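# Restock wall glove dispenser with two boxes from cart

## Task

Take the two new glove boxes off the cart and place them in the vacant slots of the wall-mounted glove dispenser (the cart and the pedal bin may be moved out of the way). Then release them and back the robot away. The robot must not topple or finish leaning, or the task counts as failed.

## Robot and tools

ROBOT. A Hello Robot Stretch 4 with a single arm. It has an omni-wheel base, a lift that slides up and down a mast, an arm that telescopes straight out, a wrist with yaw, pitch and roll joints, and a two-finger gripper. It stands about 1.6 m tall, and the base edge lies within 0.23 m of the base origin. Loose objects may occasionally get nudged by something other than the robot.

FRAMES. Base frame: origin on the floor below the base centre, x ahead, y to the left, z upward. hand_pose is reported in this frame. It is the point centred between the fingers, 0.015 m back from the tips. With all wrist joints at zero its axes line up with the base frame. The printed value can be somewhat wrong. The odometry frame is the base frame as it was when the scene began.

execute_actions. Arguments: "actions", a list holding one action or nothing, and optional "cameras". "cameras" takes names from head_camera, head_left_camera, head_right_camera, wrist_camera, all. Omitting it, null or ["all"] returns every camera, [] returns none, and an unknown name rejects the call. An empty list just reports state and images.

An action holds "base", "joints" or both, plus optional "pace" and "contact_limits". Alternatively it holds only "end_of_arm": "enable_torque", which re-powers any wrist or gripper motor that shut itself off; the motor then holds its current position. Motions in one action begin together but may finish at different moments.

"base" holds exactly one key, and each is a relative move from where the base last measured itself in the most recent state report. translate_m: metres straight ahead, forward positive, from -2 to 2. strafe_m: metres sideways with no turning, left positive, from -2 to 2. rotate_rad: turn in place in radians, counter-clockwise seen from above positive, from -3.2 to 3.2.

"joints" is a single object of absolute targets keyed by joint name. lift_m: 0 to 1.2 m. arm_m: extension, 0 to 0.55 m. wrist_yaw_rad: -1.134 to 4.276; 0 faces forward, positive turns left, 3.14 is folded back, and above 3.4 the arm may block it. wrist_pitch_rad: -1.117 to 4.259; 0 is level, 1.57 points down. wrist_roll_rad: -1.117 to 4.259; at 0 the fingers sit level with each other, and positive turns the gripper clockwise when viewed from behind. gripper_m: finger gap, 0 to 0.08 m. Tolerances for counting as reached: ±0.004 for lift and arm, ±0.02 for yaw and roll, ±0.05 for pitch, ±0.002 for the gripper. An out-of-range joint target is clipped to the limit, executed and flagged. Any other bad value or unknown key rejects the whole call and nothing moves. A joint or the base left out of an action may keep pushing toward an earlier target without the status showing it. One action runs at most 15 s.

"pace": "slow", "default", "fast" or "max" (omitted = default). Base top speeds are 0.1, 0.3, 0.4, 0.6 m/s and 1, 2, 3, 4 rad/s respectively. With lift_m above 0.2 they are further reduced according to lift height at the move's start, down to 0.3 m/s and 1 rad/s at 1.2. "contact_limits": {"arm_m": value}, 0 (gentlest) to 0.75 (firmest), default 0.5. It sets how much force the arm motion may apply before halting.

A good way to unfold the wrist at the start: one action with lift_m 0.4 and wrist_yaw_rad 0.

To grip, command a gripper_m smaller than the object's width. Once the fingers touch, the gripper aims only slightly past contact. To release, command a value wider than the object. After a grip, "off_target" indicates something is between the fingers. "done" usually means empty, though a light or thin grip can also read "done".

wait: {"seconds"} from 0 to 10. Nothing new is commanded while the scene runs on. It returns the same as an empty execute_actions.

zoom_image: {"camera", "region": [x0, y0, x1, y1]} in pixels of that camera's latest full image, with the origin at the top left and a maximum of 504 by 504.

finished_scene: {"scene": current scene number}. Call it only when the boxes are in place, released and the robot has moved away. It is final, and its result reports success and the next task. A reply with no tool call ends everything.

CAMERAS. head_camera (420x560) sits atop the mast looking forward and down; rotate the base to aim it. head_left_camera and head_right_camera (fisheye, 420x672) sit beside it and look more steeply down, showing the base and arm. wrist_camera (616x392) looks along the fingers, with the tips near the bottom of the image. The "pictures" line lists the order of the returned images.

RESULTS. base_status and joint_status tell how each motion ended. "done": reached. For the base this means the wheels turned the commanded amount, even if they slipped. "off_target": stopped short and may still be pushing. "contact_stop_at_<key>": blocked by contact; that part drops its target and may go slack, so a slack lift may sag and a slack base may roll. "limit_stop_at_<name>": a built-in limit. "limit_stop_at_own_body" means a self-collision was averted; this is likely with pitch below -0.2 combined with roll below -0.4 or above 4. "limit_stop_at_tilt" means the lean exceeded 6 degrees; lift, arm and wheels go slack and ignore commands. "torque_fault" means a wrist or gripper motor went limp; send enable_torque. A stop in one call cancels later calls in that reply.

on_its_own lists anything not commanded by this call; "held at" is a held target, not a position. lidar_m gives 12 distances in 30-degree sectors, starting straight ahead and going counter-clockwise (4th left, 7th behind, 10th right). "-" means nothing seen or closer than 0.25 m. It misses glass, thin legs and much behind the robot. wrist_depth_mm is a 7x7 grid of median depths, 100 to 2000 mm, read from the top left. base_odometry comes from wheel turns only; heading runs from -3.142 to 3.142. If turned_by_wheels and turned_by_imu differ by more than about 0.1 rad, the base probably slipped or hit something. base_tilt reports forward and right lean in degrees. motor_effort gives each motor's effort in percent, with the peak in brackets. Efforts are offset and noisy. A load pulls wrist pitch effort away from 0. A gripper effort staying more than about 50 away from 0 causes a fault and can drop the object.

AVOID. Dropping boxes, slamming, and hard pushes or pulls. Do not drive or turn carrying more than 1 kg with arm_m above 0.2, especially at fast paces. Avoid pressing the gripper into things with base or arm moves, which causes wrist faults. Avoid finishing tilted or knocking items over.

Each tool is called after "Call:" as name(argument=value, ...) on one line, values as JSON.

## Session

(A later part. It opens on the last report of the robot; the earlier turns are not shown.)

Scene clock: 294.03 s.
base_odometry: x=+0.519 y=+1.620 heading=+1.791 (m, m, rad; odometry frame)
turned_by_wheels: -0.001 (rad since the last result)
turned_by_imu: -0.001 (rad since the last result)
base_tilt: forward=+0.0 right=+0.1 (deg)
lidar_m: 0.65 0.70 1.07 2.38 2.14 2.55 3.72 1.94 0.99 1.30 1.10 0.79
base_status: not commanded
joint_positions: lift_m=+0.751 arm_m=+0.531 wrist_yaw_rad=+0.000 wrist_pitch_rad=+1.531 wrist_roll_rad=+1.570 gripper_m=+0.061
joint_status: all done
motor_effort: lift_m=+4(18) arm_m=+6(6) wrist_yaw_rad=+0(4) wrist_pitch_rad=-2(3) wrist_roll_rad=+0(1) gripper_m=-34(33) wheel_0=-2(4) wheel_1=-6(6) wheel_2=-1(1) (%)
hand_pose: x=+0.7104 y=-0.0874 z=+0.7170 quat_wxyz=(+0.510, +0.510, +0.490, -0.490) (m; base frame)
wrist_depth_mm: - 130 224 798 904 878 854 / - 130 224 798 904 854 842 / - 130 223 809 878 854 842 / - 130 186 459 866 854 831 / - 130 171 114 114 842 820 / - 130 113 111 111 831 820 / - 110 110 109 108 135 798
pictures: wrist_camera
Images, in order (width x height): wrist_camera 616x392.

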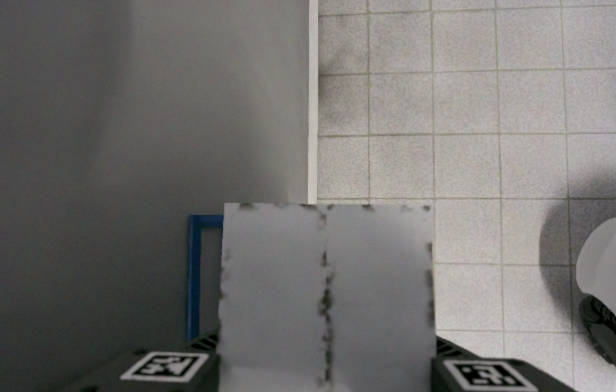

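Call:
execute_actions(actions=[{"joints":{"lift_m":0.84},"pace":"slow"}], cameras=[])

Call:
execute_actions(actions=[{"base":{"strafe_m":0.006},"pace":"slow"}], cameras=[])

Call:
execute_actions(actions=[{"base":{"strafe_m":-0.008},"pace":"slow"}], cameras=[])

Call:
execute_actions(actions=[{"joints":{"lift_m":0.775},"pace":"slow"}], cameras=["head_right_camera","wrist_camera"])

Call:
zoom_image(camera="head_right_camera", region=[170,340,230,400])

Scene clock: 305.87 s.
base_odometry: x=+0.519 y=+1.620 heading=+1.791 (m, m, rad; odometry frame)
turned_by_wheels: +0.000 (rad since the last result)
turned_by_imu: +0.000 (rad since the last result)
base_tilt: forward=+0.1 right=+0.1 (deg)
lidar_m: 0.64 0.69 1.04 2.40 2.14 2.54 3.73 1.92 0.97 1.32 1.09 0.77
base_status: not commanded
joint_positions: lift_m=+0.840 arm_m=+0.531 wrist_yaw_rad=+0.000 wrist_pitch_rad=+1.530 wrist_roll_rad=+1.570 gripper_m=+0.062
joint_status: all done
motor_effort: lift_m=+26(26) arm_m=+6(6) wrist_yaw_rad=-1(0) wrist_pitch_rad=-1(8) wrist_roll_rad=-1(2) gripper_m=-33(33) wheel_0=-2(2) wheel_1=-6(6) wheel_2=-2(1) (%)
hand_pose: x=+0.7105 y=-0.0874 z=+0.8053 quat_wxyz=(+0.510, +0.510, +0.490, -0.490) (m; base frame)
wrist_depth_mm: 104 133 234 904 976 960 931 / 105 134 235 891 960 946 946 / 105 134 235 878 960 931 917 / 105 134 213 504 946 931 904 / 105 134 178 114 113 931 831 / 105 134 113 112 111 904 831 / - 113 110 109 108 135 891
pictures: none
No camera images: the call's "cameras" was empty. Leave "cameras" out to get every camera's image.

Scene clock: 306.60 s.
base_odometry: x=+0.514 y=+1.619 heading=+1.791 (m, m, rad; odometry frame)
turned_by_wheels: +0.000 (rad since the last result)
turned_by_imu: +0.000 (rad since the last result)
base_tilt: forward=+0.0 right=+0.0 (deg)
lidar_m: 0.64 0.68 1.07 2.39 2.12 2.56 3.72 1.94 1.00 1.31 1.09 0.79
base_status: done
joint_positions: lift_m=+0.840 arm_m=+0.531 wrist_yaw_rad=+0.000 wrist_pitch_rad=+1.530 wrist_roll_rad=+1.570 gripper_m=+0.062
joint_status: not commanded
motor_effort: lift_m=+25(25) arm_m=+6(6) wrist_yaw_rad=-1(1) wrist_pitch_rad=-1(1) wrist_roll_rad=-2(4) gripper_m=-33(32) wheel_0=-9(9) wheel_1=+4(8) wheel_2=+0(1) (%)
hand_pose: x=+0.7105 y=-0.0874 z=+0.8053 quat_wxyz=(+0.510, +0.510, +0.490, -0.490) (m; base frame)
wrist_depth_mm: 105 133 235 917 960 960 931 / 105 134 234 891 946 946 946 / 105 134 234 878 946 946 931 / 105 134 212 504 931 931 917 / 105 134 114 112 111 917 842 / 105 134 112 111 110 904 820 / - 113 110 109 108 135 891
pictures: none
No camera images: the call's "cameras" was empty. Leave "cameras" out to get every camera's image.

Scene clock: 307.43 s.
base_odometry: x=+0.521 y=+1.621 heading=+1.791 (m, m, rad; odometry frame)
turned_by_wheels: +0.000 (rad since the last result)
turned_by_imu: +0.000 (rad since the last result)
base_tilt: forward=+0.1 right=+0.0 (deg)
lidar_m: 0.64 0.70 1.07 2.39 2.14 2.54 3.76 1.90 0.99 1.31 1.12 0.79
base_status: done
joint_positions: lift_m=+0.840 arm_m=+0.531 wrist_yaw_rad=+0.000 wrist_pitch_rad=+1.530 wrist_roll_rad=+1.570 gripper_m=+0.062
joint_status: not commanded
motor_effort: lift_m=+25(25) arm_m=+6(6) wrist_yaw_rad=+0(0) wrist_pitch_rad=-1(1) wrist_roll_rad=-3(1) gripper_m=-33(34) wheel_0=+2(6) wheel_1=-6(9) wheel_2=+0(2) (%)
hand_pose: x=+0.7105 y=-0.0874 z=+0.8053 quat_wxyz=(+0.510, +0.510, +0.490, -0.490) (m; base frame)
wrist_depth_mm: 104 133 233 904 976 946 946 / 104 134 236 904 960 946 904 / 105 134 236 891 976 946 917 / 105 134 212 504 960 931 904 / 105 134 177 114 113 931 854 / 105 134 113 112 111 904 820 / - 113 110 109 108 135 878
pictures: none
No camera images: the call's "cameras" was empty. Leave "cameras" out to get every camera's image.

Scene clock: 308.87 s.
base_odometry: x=+0.521 y=+1.621 heading=+1.791 (m, m, rad; odometry frame)
turned_by_wheels: +0.000 (rad since the last result)
turned_by_imu: +0.000 (rad since the last result)
base_tilt: forward=+0.1 right=+0.1 (deg)
lidar_m: 0.65 0.68 1.07 2.40 2.12 2.55 3.73 1.91 0.99 1.30 1.09 0.78
base_status: not commanded
joint_positions: lift_m=+0.775 arm_m=+0.531 wrist_yaw_rad=+0.000 wrist_pitch_rad=+1.530 wrist_roll_rad=+1.570 gripper_m=+0.062
joint_status: all done
motor_effort: lift_m=+19(23) arm_m=+6(6) wrist_yaw_rad=+0(0) wrist_pitch_rad=-1(1) wrist_roll_rad=-1(2) gripper_m=-33(34) wheel_0=+2(2) wheel_1=-6(6) wheel_2=+0(1) (%)
hand_pose: x=+0.7105 y=-0.0874 z=+0.7408 quat_wxyz=(+0.510, +0.510, +0.490, -0.490) (m; base frame)
wrist_depth_mm: 104 133 233 831 904 904 854 / 104 133 234 820 891 891 866 / 105 134 234 831 891 866 854 / 104 134 193 504 891 866 854 / 105 134 178 114 114 854 842 / 104 134 114 112 111 866 854 / - 112 111 110 109 136 820
pictures: head_right_camera, wrist_camera
Images, in order (width x height): head_right_camera 420x672, wrist_camera 616x392.

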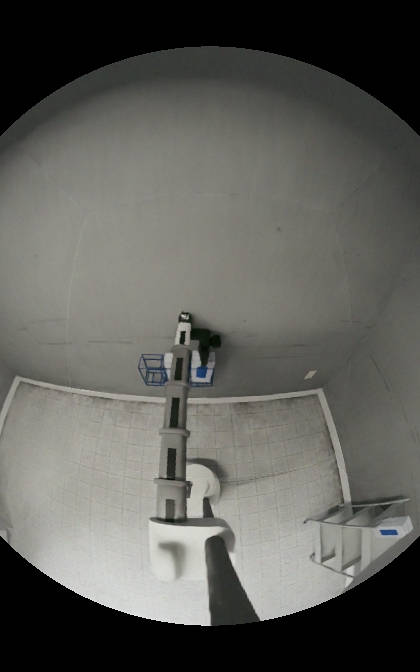

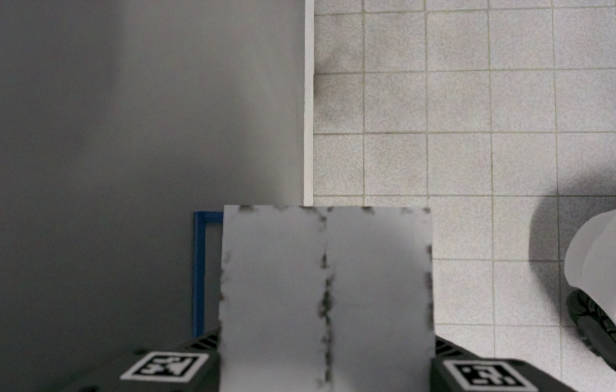

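Region (170, 340, 230, 400) of head_right_camera's 420x672 image, scaled by 8.400, with more detail than that image has.

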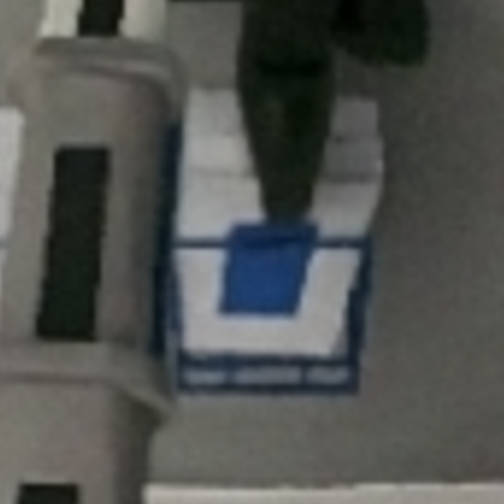

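Call:
execute_actions(actions=[{"joints":{"lift_m":0.84},"pace":"slow"}], cameras=[])

Call:
execute_actions(actions=[{"base":{"strafe_m":0.012},"pace":"slow"}], cameras=[])

Call:
execute_actions(actions=[{"base":{"strafe_m":-0.004},"pace":"slow"}], cameras=[])

Call:
execute_actions(actions=[{"joints":{"lift_m":0.775},"pace":"slow"}], cameras=["head_right_camera","wrist_camera"])

Call:
zoom_image(camera="head_right_camera", region=[170,340,230,400])

Call:
execute_actions(actions=[{"joints":{"gripper_m":0.067},"pace":"slow"}], cameras=["wrist_camera"])

Scene clock: 324.20 s.
base_odometry: x=+0.521 y=+1.621 heading=+1.791 (m, m, rad; odometry frame)
turned_by_wheels: +0.000 (rad since the last result)
turned_by_imu: +0.000 (rad since the last result)
base_tilt: forward=+0.1 right=+0.1 (deg)
lidar_m: 0.65 0.70 1.05 2.39 2.11 2.55 3.73 1.90 0.97 1.29 1.11 0.79
base_status: not commanded
joint_positions: lift_m=+0.840 arm_m=+0.531 wrist_yaw_rad=+0.000 wrist_pitch_rad=+1.530 wrist_roll_rad=+1.570 gripper_m=+0.062
joint_status: all done
motor_effort: lift_m=+25(27) arm_m=+6(6) wrist_yaw_rad=-1(1) wrist_pitch_rad=-1(1) wrist_roll_rad=-3(3) gripper_m=-34(33) wheel_0=+2(2) wheel_1=-6(6) wheel_2=+0(0) (%)
hand_pose: x=+0.7105 y=-0.0874 z=+0.8053 quat_wxyz=(+0.510, +0.510, +0.490, -0.490) (m; base frame)
wrist_depth_mm: 104 133 234 891 976 946 931 / 105 133 235 878 960 931 931 / 105 134 236 866 946 946 917 / 105 134 212 500 946 931 917 / 105 134 178 114 113 917 854 / 105 134 113 112 111 917 831 / - 113 110 110 109 135 904
pictures: none
No camera images: the call's "cameras" was empty. Leave "cameras" out to get every camera's image.

Scene clock: 325.13 s.
base_odometry: x=+0.510 y=+1.618 heading=+1.790 (m, m, rad; odometry frame)
turned_by_wheels: +0.000 (rad since the last result)
turned_by_imu: -0.001 (rad since the last result)
base_tilt: forward=+0.2 right=+0.0 (deg)
lidar_m: 0.64 0.66 1.06 2.39 2.12 2.52 3.73 1.92 1.00 1.32 1.09 0.78
base_status: done
joint_positions: lift_m=+0.840 arm_m=+0.531 wrist_yaw_rad=+0.000 wrist_pitch_rad=+1.530 wrist_roll_rad=+1.570 gripper_m=+0.062
joint_status: not commanded
motor_effort: lift_m=+25(25) arm_m=+6(6) wrist_yaw_rad=+0(0) wrist_pitch_rad=-1(1) wrist_roll_rad=-2(1) gripper_m=-33(33) wheel_0=-8(9) wheel_1=+3(6) wheel_2=+0(2) (%)
hand_pose: x=+0.7105 y=-0.0874 z=+0.8053 quat_wxyz=(+0.510, +0.510, +0.490, -0.490) (m; base frame)
wrist_depth_mm: 104 133 233 904 960 946 931 / 104 134 233 891 976 931 931 / 105 134 233 878 946 946 917 / 105 134 212 504 946 946 904 / 105 134 112 111 110 946 854 / 104 134 111 110 109 917 820 / - 112 110 109 108 135 891
pictures: none
No camera images: the call's "cameras" was empty. Leave "cameras" out to get every camera's image.

Scene clock: 325.80 s.
base_odometry: x=+0.514 y=+1.619 heading=+1.790 (m, m, rad; odometry frame)
turned_by_wheels: +0.000 (rad since the last result)
turned_by_imu: +0.000 (rad since the last result)
base_tilt: forward=+0.0 right=+0.0 (deg)
lidar_m: 0.65 0.67 1.07 2.39 2.12 2.54 3.73 1.94 0.99 1.30 1.09 0.78
base_status: done
joint_positions: lift_m=+0.840 arm_m=+0.531 wrist_yaw_rad=+0.000 wrist_pitch_rad=+1.530 wrist_roll_rad=+1.570 gripper_m=+0.062
joint_status: not commanded
motor_effort: lift_m=+25(25) arm_m=+6(6) wrist_yaw_rad=-1(0) wrist_pitch_rad=-1(1) wrist_roll_rad=-3(2) gripper_m=-34(33) wheel_0=+0(7) wheel_1=-5(7) wheel_2=+0(1) (%)
hand_pose: x=+0.7105 y=-0.0874 z=+0.8053 quat_wxyz=(+0.510, +0.510, +0.490, -0.490) (m; base frame)
wrist_depth_mm: 104 133 233 891 976 946 931 / 105 134 235 891 960 946 946 / 105 134 234 891 976 931 931 / 105 134 212 504 931 931 904 / 105 134 113 112 111 931 842 / 105 134 112 110 110 931 831 / - 112 110 109 108 135 904
pictures: none
No camera images: the call's "cameras" was empty. Leave "cameras" out to get every camera's image.

Scene clock: 327.23 s.
base_odometry: x=+0.514 y=+1.619 heading=+1.790 (m, m, rad; odometry frame)
turned_by_wheels: +0.000 (rad since the last result)
turned_by_imu: +0.000 (rad since the last result)
base_tilt: forward=+0.0 right=+0.1 (deg)
lidar_m: 0.64 0.69 1.06 2.38 2.13 2.51 3.73 1.93 1.01 1.31 1.09 0.79
base_status: not commanded
joint_positions: lift_m=+0.775 arm_m=+0.531 wrist_yaw_rad=+0.000 wrist_pitch_rad=+1.530 wrist_roll_rad=+1.570 gripper_m=+0.062
joint_status: all done
motor_effort: lift_m=+19(24) arm_m=+6(6) wrist_yaw_rad=+1(0) wrist_pitch_rad=-1(1) wrist_roll_rad=-3(2) gripper_m=-34(33) wheel_0=+0(0) wheel_1=-5(5) wheel_2=+0(0) (%)
hand_pose: x=+0.7105 y=-0.0874 z=+0.7408 quat_wxyz=(+0.510, +0.510, +0.490, -0.490) (m; base frame)
wrist_depth_mm: 104 133 233 842 904 878 878 / 105 134 234 820 891 866 842 / 105 134 235 809 891 878 854 / 105 134 193 504 866 878 842 / 105 134 177 113 112 866 854 / 105 133 113 111 110 854 831 / - 112 110 109 108 135 842
pictures: head_right_camera, wrist_camera
Images, in order (width x height): head_right_camera 420x672, wrist_camera 616x392.

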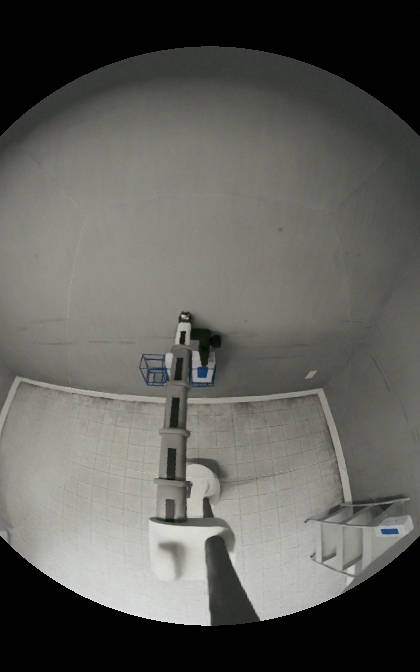

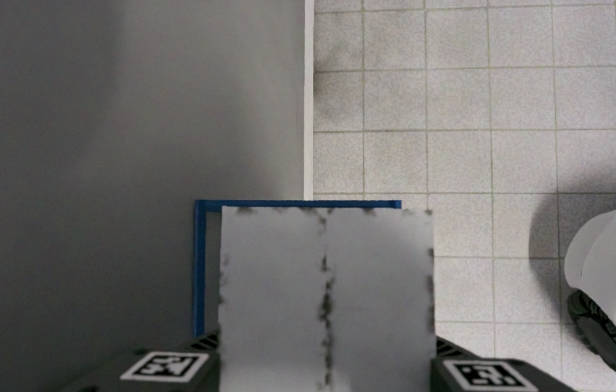

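Region (170, 340, 230, 400) of head_right_camera's 420x672 image, scaled by 8.400, with more detail than that image has.

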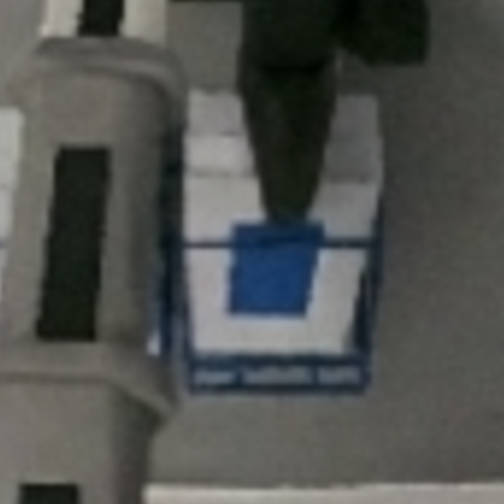

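Scene clock: 327.97 s.
base_odometry: x=+0.514 y=+1.619 heading=+1.790 (m, m, rad; odometry frame)
turned_by_wheels: +0.000 (rad since the last result)
turned_by_imu: +0.000 (rad since the last result)
base_tilt: forward=+0.1 right=+0.0 (deg)
lidar_m: 0.65 0.69 1.07 2.38 2.11 2.52 3.74 1.93 1.02 1.30 1.10 0.78
base_status: not commanded
joint_positions: lift_m=+0.775 arm_m=+0.531 wrist_yaw_rad=+0.000 wrist_pitch_rad=+1.530 wrist_roll_rad=+1.570 gripper_m=+0.067
joint_status: all done
motor_effort: lift_m=+19(19) arm_m=+6(6) wrist_yaw_rad=+0(1) wrist_pitch_rad=-1(1) wrist_roll_rad=-2(2) gripper_m=+2(37) wheel_0=+0(0) wheel_1=-4(5) wheel_2=+0(0) (%)
hand_pose: x=+0.7105 y=-0.0874 z=+0.7408 quat_wxyz=(+0.510, +0.510, +0.490, -0.490) (m; base frame)
wrist_depth_mm: 103 132 232 831 891 891 878 / 104 132 231 831 891 866 854 / 104 132 231 809 891 878 866 / 104 133 191 127 126 878 820 / 104 133 176 124 122 866 842 / 104 133 175 121 120 866 854 / - 111 118 118 117 137 842
pictures: wrist_camera
Images, in order (width x height): wrist_camera 616x392.

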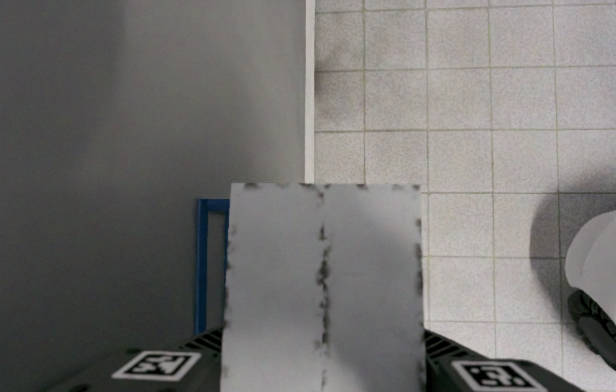

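Call:
execute_actions(actions=[{"joints":{"lift_m":0.83}}], cameras=[])

Call:
execute_actions(actions=[{"base":{"strafe_m":-0.09},"joints":{"gripper_m":0.02}}], cameras=[])

Call:
execute_actions(actions=[{"joints":{"lift_m":0.765}}], cameras=["head_left_camera","wrist_camera"])

Call:
execute_actions(actions=[{"base":{"strafe_m":0.035},"pace":"slow"}])

Call:
zoom_image(camera="head_right_camera", region=[130,310,230,410])

Scene clock: 344.73 s.
base_odometry: x=+0.514 y=+1.619 heading=+1.790 (m, m, rad; odometry frame)
turned_by_wheels: +0.000 (rad since the last result)
turned_by_imu: +0.000 (rad since the last result)
base_tilt: forward=+0.1 right=+0.0 (deg)
lidar_m: 0.63 0.68 1.05 2.38 2.13 2.53 3.76 1.94 1.00 1.30 1.10 0.79
base_status: not commanded
joint_positions: lift_m=+0.830 arm_m=+0.531 wrist_yaw_rad=+0.000 wrist_pitch_rad=+1.530 wrist_roll_rad=+1.570 gripper_m=+0.067
joint_status: all done
motor_effort: lift_m=+22(23) arm_m=+6(6) wrist_yaw_rad=+1(0) wrist_pitch_rad=-1(1) wrist_roll_rad=-2(3) gripper_m=+3(2) wheel_0=+1(1) wheel_1=-4(4) wheel_2=+0(0) (%)
hand_pose: x=+0.7105 y=-0.0874 z=+0.7955 quat_wxyz=(+0.510, +0.510, +0.490, -0.490) (m; base frame)
wrist_depth_mm: 103 132 230 878 960 946 931 / 104 132 231 878 960 917 917 / 104 133 231 866 960 931 904 / 104 133 232 182 946 917 917 / 104 133 233 178 178 917 842 / 104 132 209 173 173 917 842 / - 112 133 170 167 136 878
pictures: none
No camera images: the call's "cameras" was empty. Leave "cameras" out to get every camera's image.

Scene clock: 346.13 s.
base_odometry: x=+0.601 y=+1.639 heading=+1.790 (m, m, rad; odometry frame)
turned_by_wheels: +0.000 (rad since the last result)
turned_by_imu: +0.000 (rad since the last result)
base_tilt: forward=+0.1 right=+0.0 (deg)
lidar_m: 0.64 0.70 1.06 2.49 2.21 2.68 4.09 1.17 0.91 1.22 1.11 0.79
base_status: done
joint_positions: lift_m=+0.830 arm_m=+0.531 wrist_yaw_rad=+0.000 wrist_pitch_rad=+1.530 wrist_roll_rad=+1.570 gripper_m=+0.020
joint_status: all done
motor_effort: lift_m=+22(22) arm_m=+6(6) wrist_yaw_rad=+1(0) wrist_pitch_rad=+0(1) wrist_roll_rad=-1(0) gripper_m=-2(0) wheel_0=+1(8) wheel_1=-2(11) wheel_2=+0(0) (%)
hand_pose: x=+0.7105 y=-0.0874 z=+0.7955 quat_wxyz=(+0.510, +0.510, +0.490, -0.490) (m; base frame)
wrist_depth_mm: 106 135 236 904 976 960 931 / 106 136 237 904 960 917 917 / 106 136 236 878 946 931 917 / 107 136 238 866 917 917 917 / 107 136 237 866 917 931 854 / 106 136 237 439 931 904 842 / 106 135 111 181 126 891 891
pictures: none
No camera images: the call's "cameras" was empty. Leave "cameras" out to get every camera's image.

Scene clock: 347.33 s.
base_odometry: x=+0.601 y=+1.639 heading=+1.790 (m, m, rad; odometry frame)
turned_by_wheels: +0.000 (rad since the last result)
turned_by_imu: +0.000 (rad since the last result)
base_tilt: forward=+0.1 right=+0.1 (deg)
lidar_m: 0.65 0.68 1.06 2.46 2.22 2.67 4.08 1.18 0.90 1.21 1.12 0.78
base_status: not commanded
joint_positions: lift_m=+0.765 arm_m=+0.531 wrist_yaw_rad=+0.000 wrist_pitch_rad=+1.530 wrist_roll_rad=+1.570 gripper_m=+0.020
joint_status: all done
motor_effort: lift_m=+18(21) arm_m=+6(6) wrist_yaw_rad=+0(0) wrist_pitch_rad=-1(1) wrist_roll_rad=-2(2) gripper_m=-2(1) wheel_0=+1(1) wheel_1=-2(2) wheel_2=+0(0) (%)
hand_pose: x=+0.7105 y=-0.0874 z=+0.7309 quat_wxyz=(+0.510, +0.510, +0.490, -0.490) (m; base frame)
wrist_depth_mm: 106 135 236 820 891 866 854 / 106 136 239 820 891 891 866 / 106 136 237 798 878 878 842 / 106 136 237 809 891 866 854 / 106 136 238 798 878 842 842 / 106 136 237 375 866 842 842 / 106 135 112 205 126 831 820
pictures: head_left_camera, wrist_camera
Images, in order (width x height): head_left_camera 420x672, wrist_camera 616x392.

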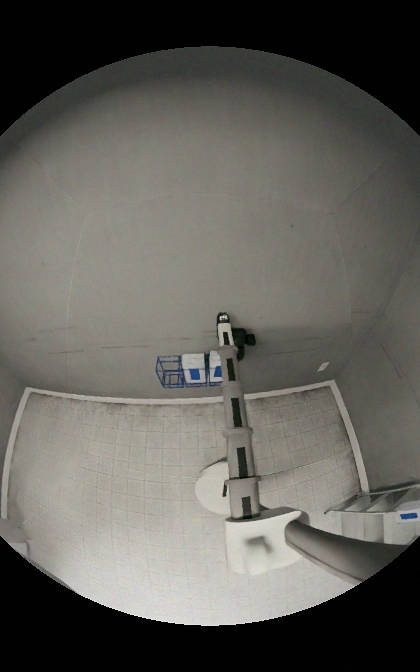

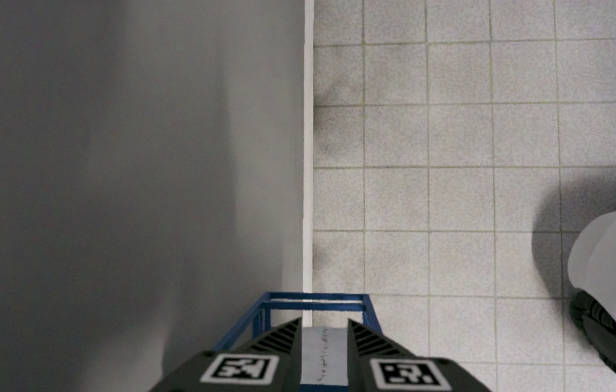

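Scene clock: 348.80 s.
base_odometry: x=+0.568 y=+1.631 heading=+1.787 (m, m, rad; odometry frame)
turned_by_wheels: -0.003 (rad since the last result)
turned_by_imu: -0.004 (rad since the last result)
base_tilt: forward=-0.1 right=+0.0 (deg)
lidar_m: 0.65 0.68 1.06 2.44 2.16 2.61 3.82 1.20 0.95 1.26 1.13 0.78
base_status: done
joint_positions: lift_m=+0.765 arm_m=+0.531 wrist_yaw_rad=+0.000 wrist_pitch_rad=+1.530 wrist_roll_rad=+1.570 gripper_m=+0.020
joint_status: not commanded
motor_effort: lift_m=+18(18) arm_m=+6(6) wrist_yaw_rad=+0(0) wrist_pitch_rad=-1(1) wrist_roll_rad=-2(4) gripper_m=-1(1) wheel_0=-24(25) wheel_1=-4(7) wheel_2=-11(10) (%)
hand_pose: x=+0.7105 y=-0.0874 z=+0.7309 quat_wxyz=(+0.510, +0.510, +0.490, -0.490) (m; base frame)
wrist_depth_mm: 107 138 241 831 904 891 866 / 107 137 240 831 904 878 854 / 107 137 238 820 878 866 842 / 107 137 238 831 891 854 854 / 107 137 236 640 866 854 831 / 107 136 236 340 854 842 831 / 106 135 112 167 124 842 820
pictures: head_camera, head_left_camera, head_right_camera, wrist_camera
Images, in order (width x height): head_camera 420x560, head_left_camera 420x672, head_right_camera 420x672, wrist_camera 616x392.

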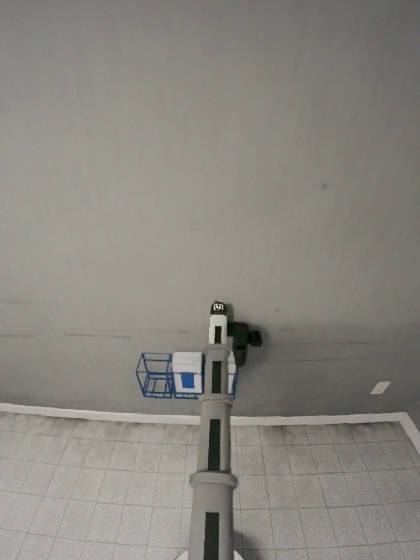

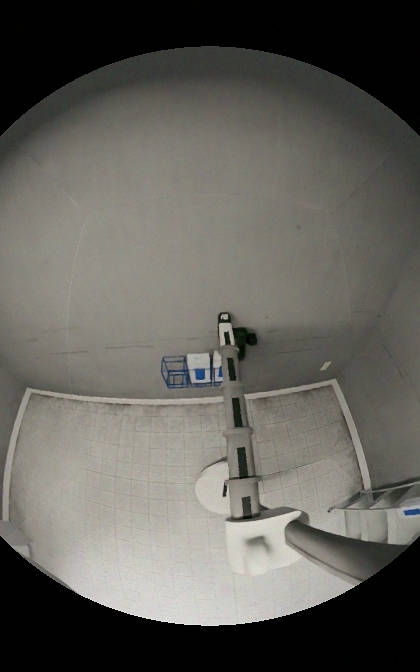

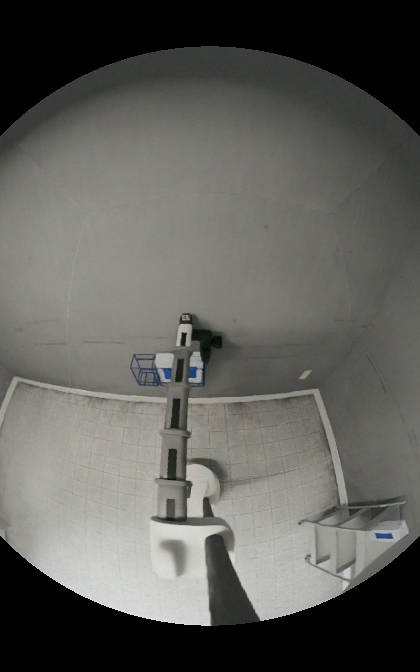

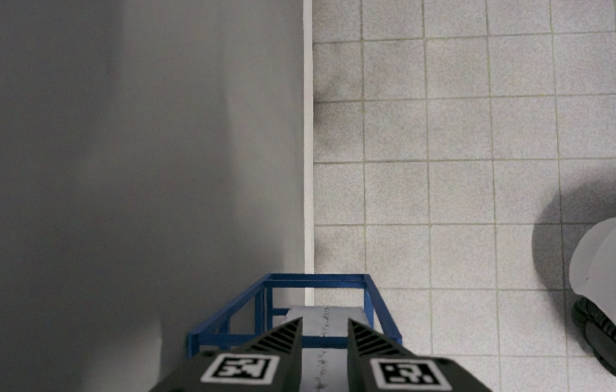

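Region (130, 310, 230, 410) of head_right_camera's 420x672 image, scaled by 5.040, with more detail than that image has.

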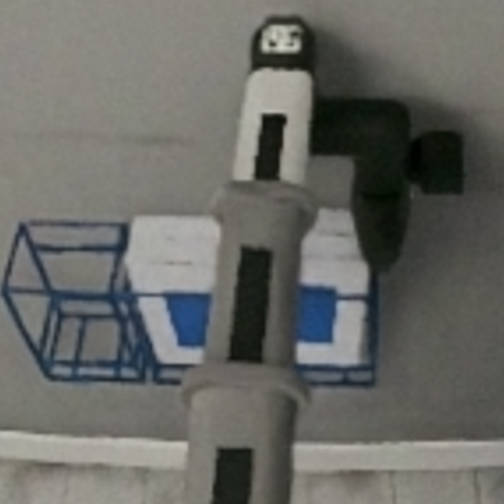

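Call:
execute_actions(actions=[{"base":{"strafe_m":-0.02},"joints":{"lift_m":0.85}}], cameras=[])

Call:
execute_actions(actions=[{"base":{"strafe_m":0.1},"joints":{"arm_m":0.0}}], cameras=[])

Call:
execute_actions(actions=[{"joints":{"lift_m":0.42,"wrist_pitch_rad":0,"wrist_roll_rad":0}}], cameras=["wrist_camera","head_camera"])

Scene clock: 356.87 s.
base_odometry: x=+0.587 y=+1.636 heading=+1.786 (m, m, rad; odometry frame)
turned_by_wheels: +0.000 (rad since the last result)
turned_by_imu: +0.000 (rad since the last result)
base_tilt: forward=+0.0 right=+0.0 (deg)
lidar_m: 0.65 0.69 1.07 2.45 2.20 2.65 3.90 1.19 0.93 1.24 1.11 0.78
base_status: done
joint_positions: lift_m=+0.850 arm_m=+0.531 wrist_yaw_rad=+0.000 wrist_pitch_rad=+1.530 wrist_roll_rad=+1.570 gripper_m=+0.020
joint_status: all done
motor_effort: lift_m=+22(25) arm_m=+6(6) wrist_yaw_rad=+0(0) wrist_pitch_rad=-1(1) wrist_roll_rad=-3(2) gripper_m=-2(2) wheel_0=+0(21) wheel_1=-1(16) wheel_2=-1(10) (%)
hand_pose: x=+0.7105 y=-0.0874 z=+0.8155 quat_wxyz=(+0.510, +0.510, +0.490, -0.490) (m; base frame)
wrist_depth_mm: 107 136 238 904 976 960 946 / 107 137 238 891 960 960 931 / 107 136 239 904 960 931 931 / 107 137 239 891 960 946 931 / 107 136 238 647 946 931 854 / 107 136 237 327 946 946 842 / 106 135 112 196 126 917 904
pictures: none
No camera images: the call's "cameras" was empty. Leave "cameras" out to get every camera's image.

Scene clock: 359.47 s.
base_odometry: x=+0.489 y=+1.614 heading=+1.787 (m, m, rad; odometry frame)
turned_by_wheels: +0.000 (rad since the last result)
turned_by_imu: +0.000 (rad since the last result)
base_tilt: forward=+0.1 right=+0.0 (deg)
lidar_m: 0.64 0.70 1.07 2.36 2.12 2.49 3.70 1.98 1.01 1.34 1.10 0.78
base_status: done
joint_positions: lift_m=+0.850 arm_m=+0.001 wrist_yaw_rad=+0.000 wrist_pitch_rad=+1.530 wrist_roll_rad=+1.570 gripper_m=+0.020
joint_status: all done
motor_effort: lift_m=+22(22) arm_m=-6(6) wrist_yaw_rad=+0(1) wrist_pitch_rad=-2(2) wrist_roll_rad=-3(2) gripper_m=-1(1) wheel_0=+0(9) wheel_1=+2(11) wheel_2=+0(4) (%)
hand_pose: x=+0.1806 y=-0.0874 z=+0.8155 quat_wxyz=(+0.510, +0.510, +0.490, -0.490) (m; base frame)
wrist_depth_mm: 750 1078 1042 991 976 960 946 / 741 1042 1025 1008 976 946 931 / 750 1025 991 976 960 946 946 / 750 1025 1025 991 778 931 917 / 750 1008 991 976 741 723 433 / 759 991 960 976 741 723 917 / 750 991 112 960 126 723 904
pictures: none
No camera images: the call's "cameras" was empty. Leave "cameras" out to get every camera's image.

Scene clock: 362.17 s.
base_odometry: x=+0.489 y=+1.614 heading=+1.787 (m, m, rad; odometry frame)
turned_by_wheels: +0.000 (rad since the last result)
turned_by_imu: +0.000 (rad since the last result)
base_tilt: forward=+0.0 right=+0.0 (deg)
lidar_m: 0.65 0.69 1.06 2.36 2.10 2.49 3.73 1.97 1.02 1.34 1.09 0.78
base_status: not commanded
joint_positions: lift_m=+0.420 arm_m=+0.001 wrist_yaw_rad=+0.000 wrist_pitch_rad=+0.004 wrist_roll_rad=+0.000 gripper_m=+0.020
joint_status: all done
motor_effort: lift_m=+18(21) arm_m=-6(6) wrist_yaw_rad=+1(0) wrist_pitch_rad=-11(15) wrist_roll_rad=-2(6) gripper_m=+0(2) wheel_0=-1(0) wheel_1=+2(2) wheel_2=+0(1) (%)
hand_pose: x=+0.3847 y=-0.0875 z=+0.5976 quat_wxyz=(+1.000, +0.000, +0.002, +0.000) (m; base frame)
wrist_depth_mm: 569 574 564 559 559 549 549 / 569 564 559 554 554 549 549 / 559 564 554 452 554 549 544 / 569 554 459 445 449 544 539 / 559 544 462 449 539 544 539 / 554 549 462 449 535 539 539 / 549 539 112 539 127 535 535
pictures: head_camera, wrist_camera
Images, in order (width x height): head_camera 420x560, wrist_camera 616x392.

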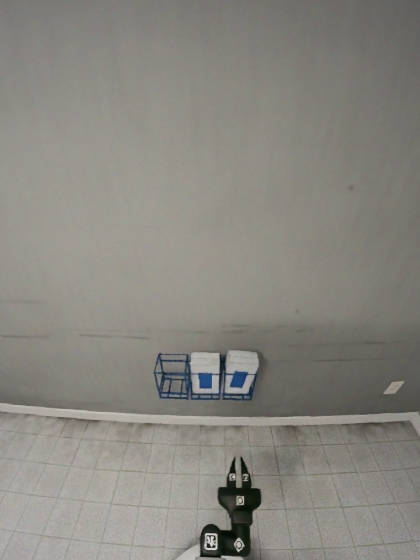

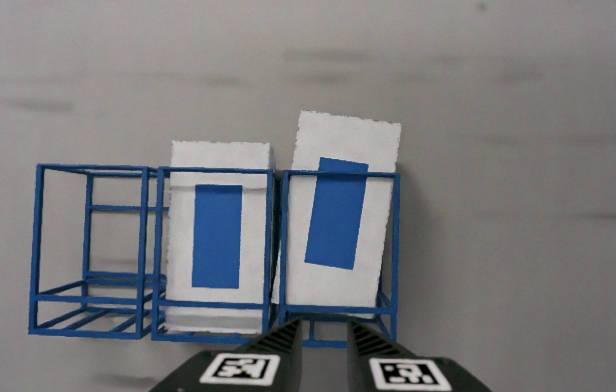

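Call:
execute_actions(actions=[{"joints":{"lift_m":0.385,"arm_m":0.26,"gripper_m":0.0}}], cameras=[])

Call:
execute_actions(actions=[{"joints":{"arm_m":0.305},"pace":"slow","contact_limits":{"arm_m":0.15}}], cameras=["wrist_camera","head_camera"])

Scene clock: 375.03 s.
base_odometry: x=+0.489 y=+1.614 heading=+1.787 (m, m, rad; odometry frame)
turned_by_wheels: +0.000 (rad since the last result)
turned_by_imu: +0.000 (rad since the last result)
base_tilt: forward=-0.1 right=+0.1 (deg)
lidar_m: 0.65 0.68 1.08 2.36 2.10 2.50 3.72 1.98 1.03 1.33 1.11 0.80
base_status: not commanded
joint_positions: lift_m=+0.385 arm_m=+0.259 wrist_yaw_rad=+0.000 wrist_pitch_rad=+0.003 wrist_roll_rad=+0.000 gripper_m=+0.000
joint_status: all done
motor_effort: lift_m=+17(17) arm_m=+7(6) wrist_yaw_rad=+0(0) wrist_pitch_rad=-9(11) wrist_roll_rad=-2(2) gripper_m=-1(0) wheel_0=-1(0) wheel_1=+2(2) wheel_2=+0(0) (%)
hand_pose: x=+0.6424 y=-0.0874 z=+0.5628 quat_wxyz=(+1.000, +0.000, +0.002, +0.000) (m; base frame)
wrist_depth_mm: 210 210 212 193 191 190 290 / 208 208 192 193 191 190 289 / 207 206 192 191 189 189 286 / 206 205 191 190 189 189 285 / 204 204 190 190 188 285 283 / 204 203 182 189 187 282 283 / 202 202 180 123 186 202 281
pictures: none
No camera images: the call's "cameras" was empty. Leave "cameras" out to get every camera's image.

Scene clock: 376.67 s.
base_odometry: x=+0.489 y=+1.614 heading=+1.787 (m, m, rad; odometry frame)
turned_by_wheels: +0.000 (rad since the last result)
turned_by_imu: +0.000 (rad since the last result)
base_tilt: forward=+0.0 right=-0.1 (deg)
lidar_m: 0.65 0.70 1.05 2.36 2.10 2.47 3.72 1.98 1.00 1.34 1.10 0.78
base_status: not commanded
joint_positions: lift_m=+0.385 arm_m=+0.304 wrist_yaw_rad=+0.000 wrist_pitch_rad=+0.003 wrist_roll_rad=+0.000 gripper_m=+0.000
joint_status: all done
motor_effort: lift_m=+17(17) arm_m=+8(8) wrist_yaw_rad=-1(1) wrist_pitch_rad=-9(10) wrist_roll_rad=-3(3) gripper_m=-1(1) wheel_0=-1(1) wheel_1=+2(2) wheel_2=+0(0) (%)
contact_limits: arm_m 0.15
hand_pose: x=+0.6873 y=-0.0874 z=+0.5628 quat_wxyz=(+1.000, +0.000, +0.002, +0.000) (m; base frame)
wrist_depth_mm: 163 162 161 162 166 170 152 / 162 162 161 163 167 171 242 / 160 160 159 163 166 171 242 / 160 159 160 163 167 171 239 / 159 158 160 163 167 239 239 / 158 158 159 163 167 239 238 / 158 157 157 123 165 237 236
pictures: head_camera, wrist_camera
Images, in order (width x height): head_camera 420x560, wrist_camera 616x392.

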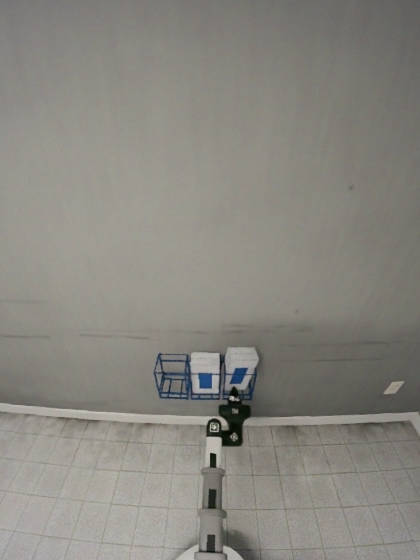

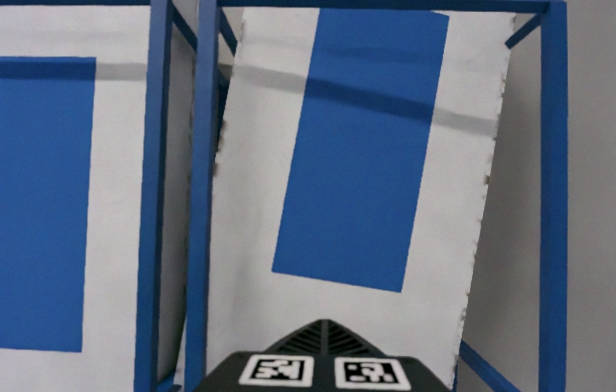

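Press more, then drag right.

Call:
execute_actions(actions=[{"joints":{"arm_m":0.325},"pace":"slow","contact_limits":{"arm_m":0.2}}], cameras=[])

Call:
execute_actions(actions=[{"base":{"strafe_m":-0.022},"pace":"slow"}], cameras=["wrist_camera"])

Scene clock: 384.07 s.
base_odometry: x=+0.489 y=+1.614 heading=+1.787 (m, m, rad; odometry frame)
turned_by_wheels: +0.000 (rad since the last result)
turned_by_imu: +0.000 (rad since the last result)
base_tilt: forward=+0.0 right=+0.2 (deg)
lidar_m: 0.64 0.70 1.07 2.33 2.08 2.50 3.72 1.96 1.03 1.35 1.12 0.80
base_status: not commanded
joint_positions: lift_m=+0.385 arm_m=+0.318 wrist_yaw_rad=-0.004 wrist_pitch_rad=+0.002 wrist_roll_rad=+0.000 gripper_m=+0.000
joint_status: arm_m contact_stop (moved +0.015 of +0.021)
on_its_own: arm_m is slack since a contact_stop (your +0.325 is given up)
motor_effort: lift_m=+17(17) arm_m=+0(15) wrist_yaw_rad=+10(15) wrist_pitch_rad=-8(10) wrist_roll_rad=-2(2) gripper_m=-1(1) wheel_0=+5(5) wheel_1=+2(2) wheel_2=-2(2) (%)
contact_limits: arm_m 0.2
hand_pose: x=+0.7016 y=-0.0882 z=+0.5629 quat_wxyz=(+1.000, +0.000, +0.001, -0.002) (m; base frame)
wrist_depth_mm: 148 148 160 160 160 160 230 / 147 147 160 159 159 159 229 / 146 146 160 160 159 159 228 / 146 145 159 158 158 158 228 / 145 144 158 158 157 158 226 / 144 144 157 157 157 224 225 / 143 143 126 124 156 213 222
pictures: none
No camera images: the call's "cameras" was empty. Leave "cameras" out to get every camera's image.

not run: a stop came earlier in this reply.

Call:
execute_actions(actions=[{"base":{"strafe_m":-0.022},"joints":{"arm_m":0.321},"pace":"slow"}], cameras=["wrist_camera"])

Call:
execute_actions(actions=[{"joints":{"arm_m":0.2},"pace":"slow"}], cameras=["wrist_camera"])

Scene clock: 393.33 s.
base_odometry: x=+0.511 y=+1.618 heading=+1.788 (m, m, rad; odometry frame)
turned_by_wheels: +0.001 (rad since the last result)
turned_by_imu: +0.001 (rad since the last result)
base_tilt: forward=+0.0 right=+0.1 (deg)
lidar_m: 0.65 0.70 1.07 2.37 2.13 2.51 3.74 1.95 1.00 1.32 1.08 0.78
base_status: done
joint_positions: lift_m=+0.385 arm_m=+0.319 wrist_yaw_rad=+0.004 wrist_pitch_rad=+0.002 wrist_roll_rad=+0.000 gripper_m=+0.000
joint_status: all done
motor_effort: lift_m=+18(17) arm_m=+14(14) wrist_yaw_rad=-10(11) wrist_pitch_rad=-6(8) wrist_roll_rad=-5(1) gripper_m=-1(1) wheel_0=+15(17) wheel_1=+2(4) wheel_2=+0(4) (%)
hand_pose: x=+0.7026 y=-0.0866 z=+0.5631 quat_wxyz=(+1.000, +0.000, +0.001, +0.002) (m; base frame)
wrist_depth_mm: 149 129 160 159 159 159 175 / 148 130 160 160 159 159 173 / 148 131 159 159 158 226 172 / 147 146 158 158 158 223 171 / 146 145 158 157 157 224 170 / 145 146 157 156 156 223 169 / 144 146 157 123 155 221 168
pictures: wrist_camera
Images, in order (width x height): wrist_camera 616x392.

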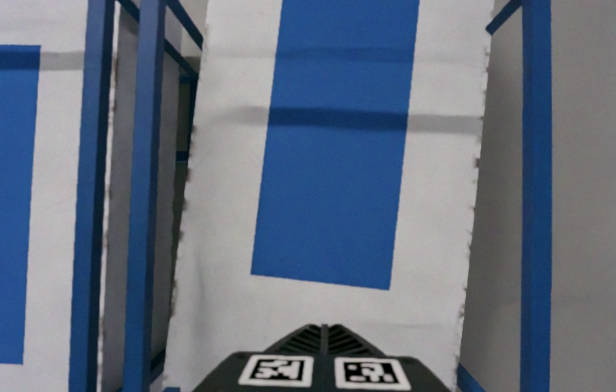

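Scene clock: 395.83 s.
base_odometry: x=+0.511 y=+1.619 heading=+1.787 (m, m, rad; odometry frame)
turned_by_wheels: -0.001 (rad since the last result)
turned_by_imu: -0.001 (rad since the last result)
base_tilt: forward=+0.0 right=+0.0 (deg)
lidar_m: 0.65 0.69 1.07 2.37 2.12 2.51 3.73 1.94 0.99 1.31 1.11 0.79
base_status: not commanded
joint_positions: lift_m=+0.385 arm_m=+0.201 wrist_yaw_rad=+0.000 wrist_pitch_rad=+0.003 wrist_roll_rad=+0.000 gripper_m=+0.000
joint_status: all done
motor_effort: lift_m=+17(17) arm_m=-7(13) wrist_yaw_rad=-2(11) wrist_pitch_rad=-8(8) wrist_roll_rad=-2(4) gripper_m=+0(1) wheel_0=+3(15) wheel_1=+2(3) wheel_2=-1(1) (%)
hand_pose: x=+0.5848 y=-0.0873 z=+0.5629 quat_wxyz=(+1.000, +0.000, +0.001, +0.000) (m; base frame)
wrist_depth_mm: 359 355 355 281 281 349 351 / 268 267 278 281 279 347 345 / 267 266 279 279 278 347 345 / 264 264 276 276 276 343 342 / 264 263 276 273 274 342 340 / 263 262 260 272 273 342 340 / 260 259 239 123 236 338 334
pictures: wrist_camera
Images, in order (width x height): wrist_camera 616x392.

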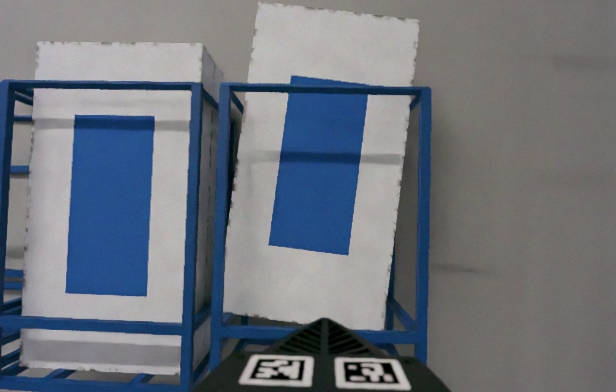

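Call:
execute_actions(actions=[{"base":{"strafe_m":0.03},"joints":{"arm_m":0.29}}], cameras=[])

Call:
execute_actions(actions=[{"joints":{"arm_m":0.323},"pace":"slow"}], cameras=[])

Call:
execute_actions(actions=[{"base":{"strafe_m":-0.03},"joints":{"lift_m":0.392},"pace":"slow"}], cameras=["wrist_camera"])

Call:
execute_actions(actions=[{"joints":{"arm_m":0.2},"pace":"slow"}], cameras=["wrist_camera"])

Scene clock: 405.20 s.
base_odometry: x=+0.482 y=+1.612 heading=+1.787 (m, m, rad; odometry frame)
turned_by_wheels: +0.000 (rad since the last result)
turned_by_imu: +0.000 (rad since the last result)
base_tilt: forward=+0.0 right=+0.0 (deg)
lidar_m: 0.66 0.68 1.08 2.35 2.08 2.46 3.72 2.00 1.03 1.36 1.10 0.70
base_status: done
joint_positions: lift_m=+0.385 arm_m=+0.289 wrist_yaw_rad=+0.000 wrist_pitch_rad=+0.003 wrist_roll_rad=+0.000 gripper_m=+0.000
joint_status: all done
motor_effort: lift_m=+17(17) arm_m=+7(7) wrist_yaw_rad=-1(2) wrist_pitch_rad=-9(8) wrist_roll_rad=-2(2) gripper_m=+0(1) wheel_0=-1(9) wheel_1=+3(11) wheel_2=+0(0) (%)
hand_pose: x=+0.6724 y=-0.0874 z=+0.5629 quat_wxyz=(+1.000, +0.000, +0.001, +0.000) (m; base frame)
wrist_depth_mm: 178 177 177 191 189 189 258 / 178 177 176 190 189 189 204 / 176 176 189 189 188 187 204 / 175 175 187 188 186 186 203 / 175 173 187 186 185 185 202 / 173 172 185 186 185 252 200 / 172 171 150 123 183 189 200
pictures: none
No camera images: the call's "cameras" was empty. Leave "cameras" out to get every camera's image.

Scene clock: 406.63 s.
base_odometry: x=+0.482 y=+1.612 heading=+1.787 (m, m, rad; odometry frame)
turned_by_wheels: +0.000 (rad since the last result)
turned_by_imu: +0.000 (rad since the last result)
base_tilt: forward=+0.0 right=+0.2 (deg)
lidar_m: 0.66 0.69 1.05 2.34 2.10 2.46 3.73 1.99 1.03 1.35 1.09 0.71
base_status: not commanded
joint_positions: lift_m=+0.385 arm_m=+0.320 wrist_yaw_rad=-0.006 wrist_pitch_rad=+0.003 wrist_roll_rad=+0.000 gripper_m=+0.000
joint_status: all done
on_its_own: wrist_yaw_rad is at rest, and its effort (+17) is outside its rest range (-13 to +13)
motor_effort: lift_m=+17(17) arm_m=+15(14) wrist_yaw_rad=+17(17) wrist_pitch_rad=-9(9) wrist_roll_rad=-3(3) gripper_m=+0(0) wheel_0=+0(1) wheel_1=+3(3) wheel_2=-1(2) (%)
hand_pose: x=+0.7034 y=-0.0887 z=+0.5629 quat_wxyz=(+1.000, +0.000, +0.001, -0.003) (m; base frame)
wrist_depth_mm: 146 145 158 160 159 158 229 / 145 145 159 158 158 158 228 / 144 144 159 158 157 157 227 / 143 143 158 157 157 156 225 / 142 142 157 156 156 156 224 / 142 142 156 156 155 155 223 / 141 141 120 123 154 154 222
pictures: none
No camera images: the call's "cameras" was empty. Leave "cameras" out to get every camera's image.

Scene clock: 407.93 s.
base_odometry: x=+0.511 y=+1.618 heading=+1.789 (m, m, rad; odometry frame)
turned_by_wheels: +0.002 (rad since the last result)
turned_by_imu: +0.002 (rad since the last result)
base_tilt: forward=+0.0 right=+0.0 (deg)
lidar_m: 0.65 0.69 1.07 2.37 2.13 2.51 3.72 1.94 1.01 1.31 1.12 0.78
base_status: done
joint_positions: lift_m=+0.392 arm_m=+0.320 wrist_yaw_rad=+0.005 wrist_pitch_rad=+0.009 wrist_roll_rad=+0.000 gripper_m=+0.000
joint_status: all done
on_its_own: wrist_yaw_rad is at rest, and its effort (-14) is outside its rest range (-13 to +13); wrist_pitch_rad is at rest, and its effort (-25) is outside its rest range (-23 to +23)
motor_effort: lift_m=+25(25) arm_m=+15(15) wrist_yaw_rad=-14(18) wrist_pitch_rad=-25(26) wrist_roll_rad=-2(2) gripper_m=+0(0) wheel_0=+19(19) wheel_1=+4(7) wheel_2=-3(7) (%)
hand_pose: x=+0.7045 y=-0.0864 z=+0.5680 quat_wxyz=(+1.000, +0.000, +0.004, +0.002) (m; base frame)
wrist_depth_mm: 147 125 159 157 156 156 124 / 146 126 158 157 156 155 123 / 145 127 158 156 155 155 122 / 145 128 157 156 155 154 122 / 144 126 157 156 154 154 121 / 144 143 156 156 154 154 120 / 143 143 156 123 153 153 119
pictures: wrist_camera
Images, in order (width x height): wrist_camera 616x392.

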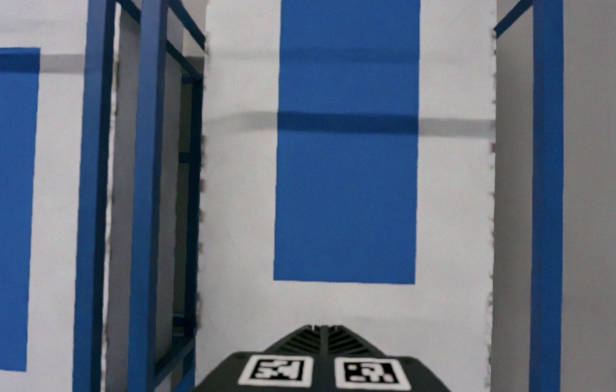

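Scene clock: 410.43 s.
base_odometry: x=+0.511 y=+1.618 heading=+1.788 (m, m, rad; odometry frame)
turned_by_wheels: -0.001 (rad since the last result)
turned_by_imu: -0.002 (rad since the last result)
base_tilt: forward=+0.0 right=+0.0 (deg)
lidar_m: 0.64 0.70 1.06 2.38 2.13 2.50 3.73 1.94 0.97 1.32 1.11 0.79
base_status: not commanded
joint_positions: lift_m=+0.392 arm_m=+0.201 wrist_yaw_rad=+0.000 wrist_pitch_rad=+0.003 wrist_roll_rad=+0.000 gripper_m=+0.000
joint_status: all done
motor_effort: lift_m=+23(25) arm_m=-7(13) wrist_yaw_rad=-1(15) wrist_pitch_rad=-10(26) wrist_roll_rad=-2(2) gripper_m=-1(0) wheel_0=+2(19) wheel_1=+4(4) wheel_2=-2(2) (%)
hand_pose: x=+0.5848 y=-0.0874 z=+0.5692 quat_wxyz=(+1.000, +0.000, +0.002, +0.000) (m; base frame)
wrist_depth_mm: 362 357 357 353 349 349 347 / 270 267 281 278 279 349 345 / 266 266 277 278 278 347 345 / 266 264 278 277 274 345 343 / 264 264 276 274 274 340 340 / 263 262 274 274 271 342 340 / 260 262 238 123 236 338 334
pictures: wrist_camera
Images, in order (width x height): wrist_camera 616x392.

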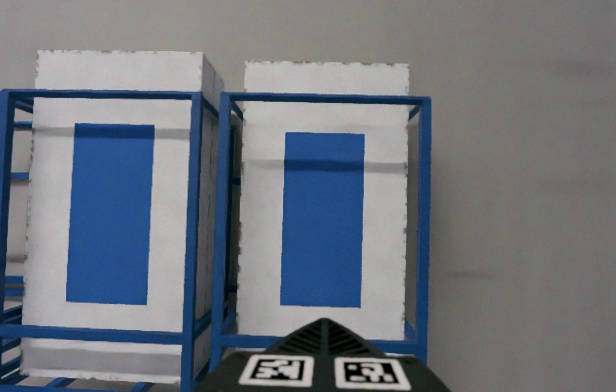

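Call:
execute_actions(actions=[{"base":{"translate_m":-0.41},"joints":{"arm_m":0.1,"gripper_m":0.08},"pace":"fast"}], cameras=[])

Call:
execute_actions(actions=[{"base":{"rotate_rad":-1.6},"joints":{"lift_m":1.05,"wrist_pitch_rad":1.53,"wrist_roll_rad":1.57},"pace":"fast"}], cameras=[])

Call:
execute_actions(actions=[{"base":{"translate_m":0.5},"joints":{"arm_m":0.44},"pace":"fast"}], cameras=["wrist_camera","head_right_camera"])

Scene clock: 421.27 s.
base_odometry: x=+0.599 y=+1.218 heading=+1.787 (m, m, rad; odometry frame)
turned_by_wheels: -0.001 (rad since the last result)
turned_by_imu: -0.001 (rad since the last result)
base_tilt: forward=-0.1 right=+0.1 (deg)
lidar_m: 1.05 1.21 1.62 2.38 1.91 2.51 3.17 1.94 0.95 0.90 1.38 1.22
base_status: done
joint_positions: lift_m=+0.392 arm_m=+0.101 wrist_yaw_rad=+0.000 wrist_pitch_rad=+0.003 wrist_roll_rad=+0.000 gripper_m=+0.080
joint_status: all done
motor_effort: lift_m=+22(23) arm_m=-6(8) wrist_yaw_rad=+0(0) wrist_pitch_rad=-10(11) wrist_roll_rad=-1(1) gripper_m=+3(3) wheel_0=-1(8) wheel_1=-4(11) wheel_2=-3(16) (%)
hand_pose: x=+0.4847 y=-0.0874 z=+0.5693 quat_wxyz=(+1.000, +0.000, +0.002, +0.000) (m; base frame)
wrist_depth_mm: 891 891 904 866 878 854 878 / 878 891 878 878 878 854 866 / 866 878 866 866 854 866 866 / 878 878 788 798 854 854 866 / 866 866 778 788 854 854 831 / 854 866 866 854 854 842 842 / 854 110 140 866 842 124 842
pictures: none
No camera images: the call's "cameras" was empty. Leave "cameras" out to get every camera's image.

Scene clock: 424.00 s.
base_odometry: x=+0.599 y=+1.218 heading=+0.187 (m, m, rad; odometry frame)
turned_by_wheels: -1.600 (rad since the last result)
turned_by_imu: -1.567 (rad since the last result)
base_tilt: forward=+0.1 right=+0.0 (deg)
lidar_m: 0.88 1.38 1.20 1.05 1.12 1.61 2.40 1.89 2.44 3.09 2.00 0.95
base_status: done
joint_positions: lift_m=+1.050 arm_m=+0.101 wrist_yaw_rad=+0.000 wrist_pitch_rad=+1.530 wrist_roll_rad=+1.570 gripper_m=+0.080
joint_status: all done
motor_effort: lift_m=+22(24) arm_m=-7(6) wrist_yaw_rad=+0(0) wrist_pitch_rad=+0(5) wrist_roll_rad=-1(1) gripper_m=+1(1) wheel_0=+2(11) wheel_1=+2(13) wheel_2=+0(7) (%)
hand_pose: x=+0.2807 y=-0.0874 z=+1.0155 quat_wxyz=(+0.510, +0.510, +0.490, -0.489) (m; base frame)
wrist_depth_mm: 1281 1255 1229 1255 1182 1160 1138 / 891 1255 1229 1205 1182 1160 1138 / 854 1229 1229 1182 1160 1160 1118 / 842 1255 1205 1182 1182 1118 1118 / 831 1205 1229 1182 946 931 1118 / 1255 1229 1160 1182 917 904 1118 / 1229 110 141 1160 1138 124 1118
pictures: none
No camera images: the call's "cameras" was empty. Leave "cameras" out to get every camera's image.

Scene clock: 426.93 s.
base_odometry: x=+1.090 y=+1.311 heading=+0.188 (m, m, rad; odometry frame)
turned_by_wheels: +0.000 (rad since the last result)
turned_by_imu: +0.000 (rad since the last result)
base_tilt: forward=+0.1 right=+0.1 (deg)
lidar_m: 0.41 0.86 1.16 1.19 1.14 1.65 2.91 2.39 3.11 3.08 0.60 0.44
base_status: done
joint_positions: lift_m=+1.050 arm_m=+0.439 wrist_yaw_rad=+0.000 wrist_pitch_rad=+1.530 wrist_roll_rad=+1.570 gripper_m=+0.080
joint_status: all done
motor_effort: lift_m=+22(22) arm_m=+6(9) wrist_yaw_rad=-1(1) wrist_pitch_rad=+0(2) wrist_roll_rad=+0(1) gripper_m=+1(0) wheel_0=+2(5) wheel_1=+5(7) wheel_2=-2(7) (%)
hand_pose: x=+0.6185 y=-0.0874 z=+1.0155 quat_wxyz=(+0.510, +0.510, +0.490, -0.489) (m; base frame)
wrist_depth_mm: 317 455 525 521 508 500 1160 / 317 459 525 517 504 492 1118 / 315 452 525 512 500 496 1138 / 314 445 512 504 504 496 1118 / 312 445 508 504 259 484 904 / 309 439 508 496 257 442 891 / 304 110 140 1160 256 124 904
pictures: head_right_camera, wrist_camera
Images, in order (width x height): head_right_camera 420x672, wrist_camera 616x392.

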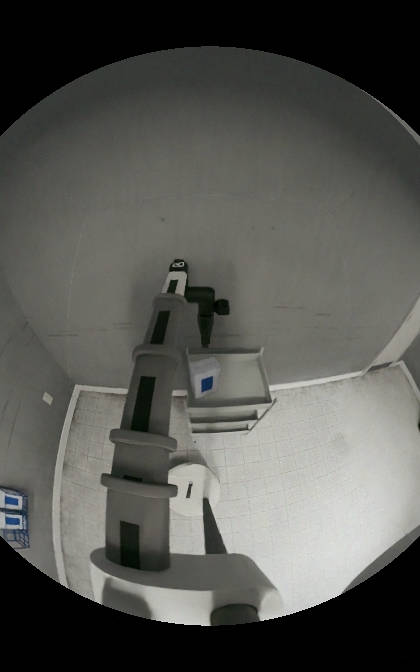

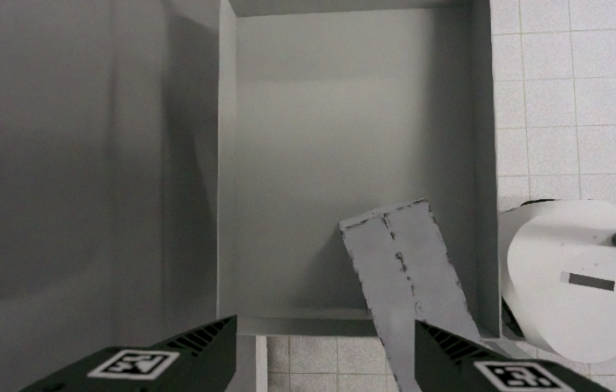

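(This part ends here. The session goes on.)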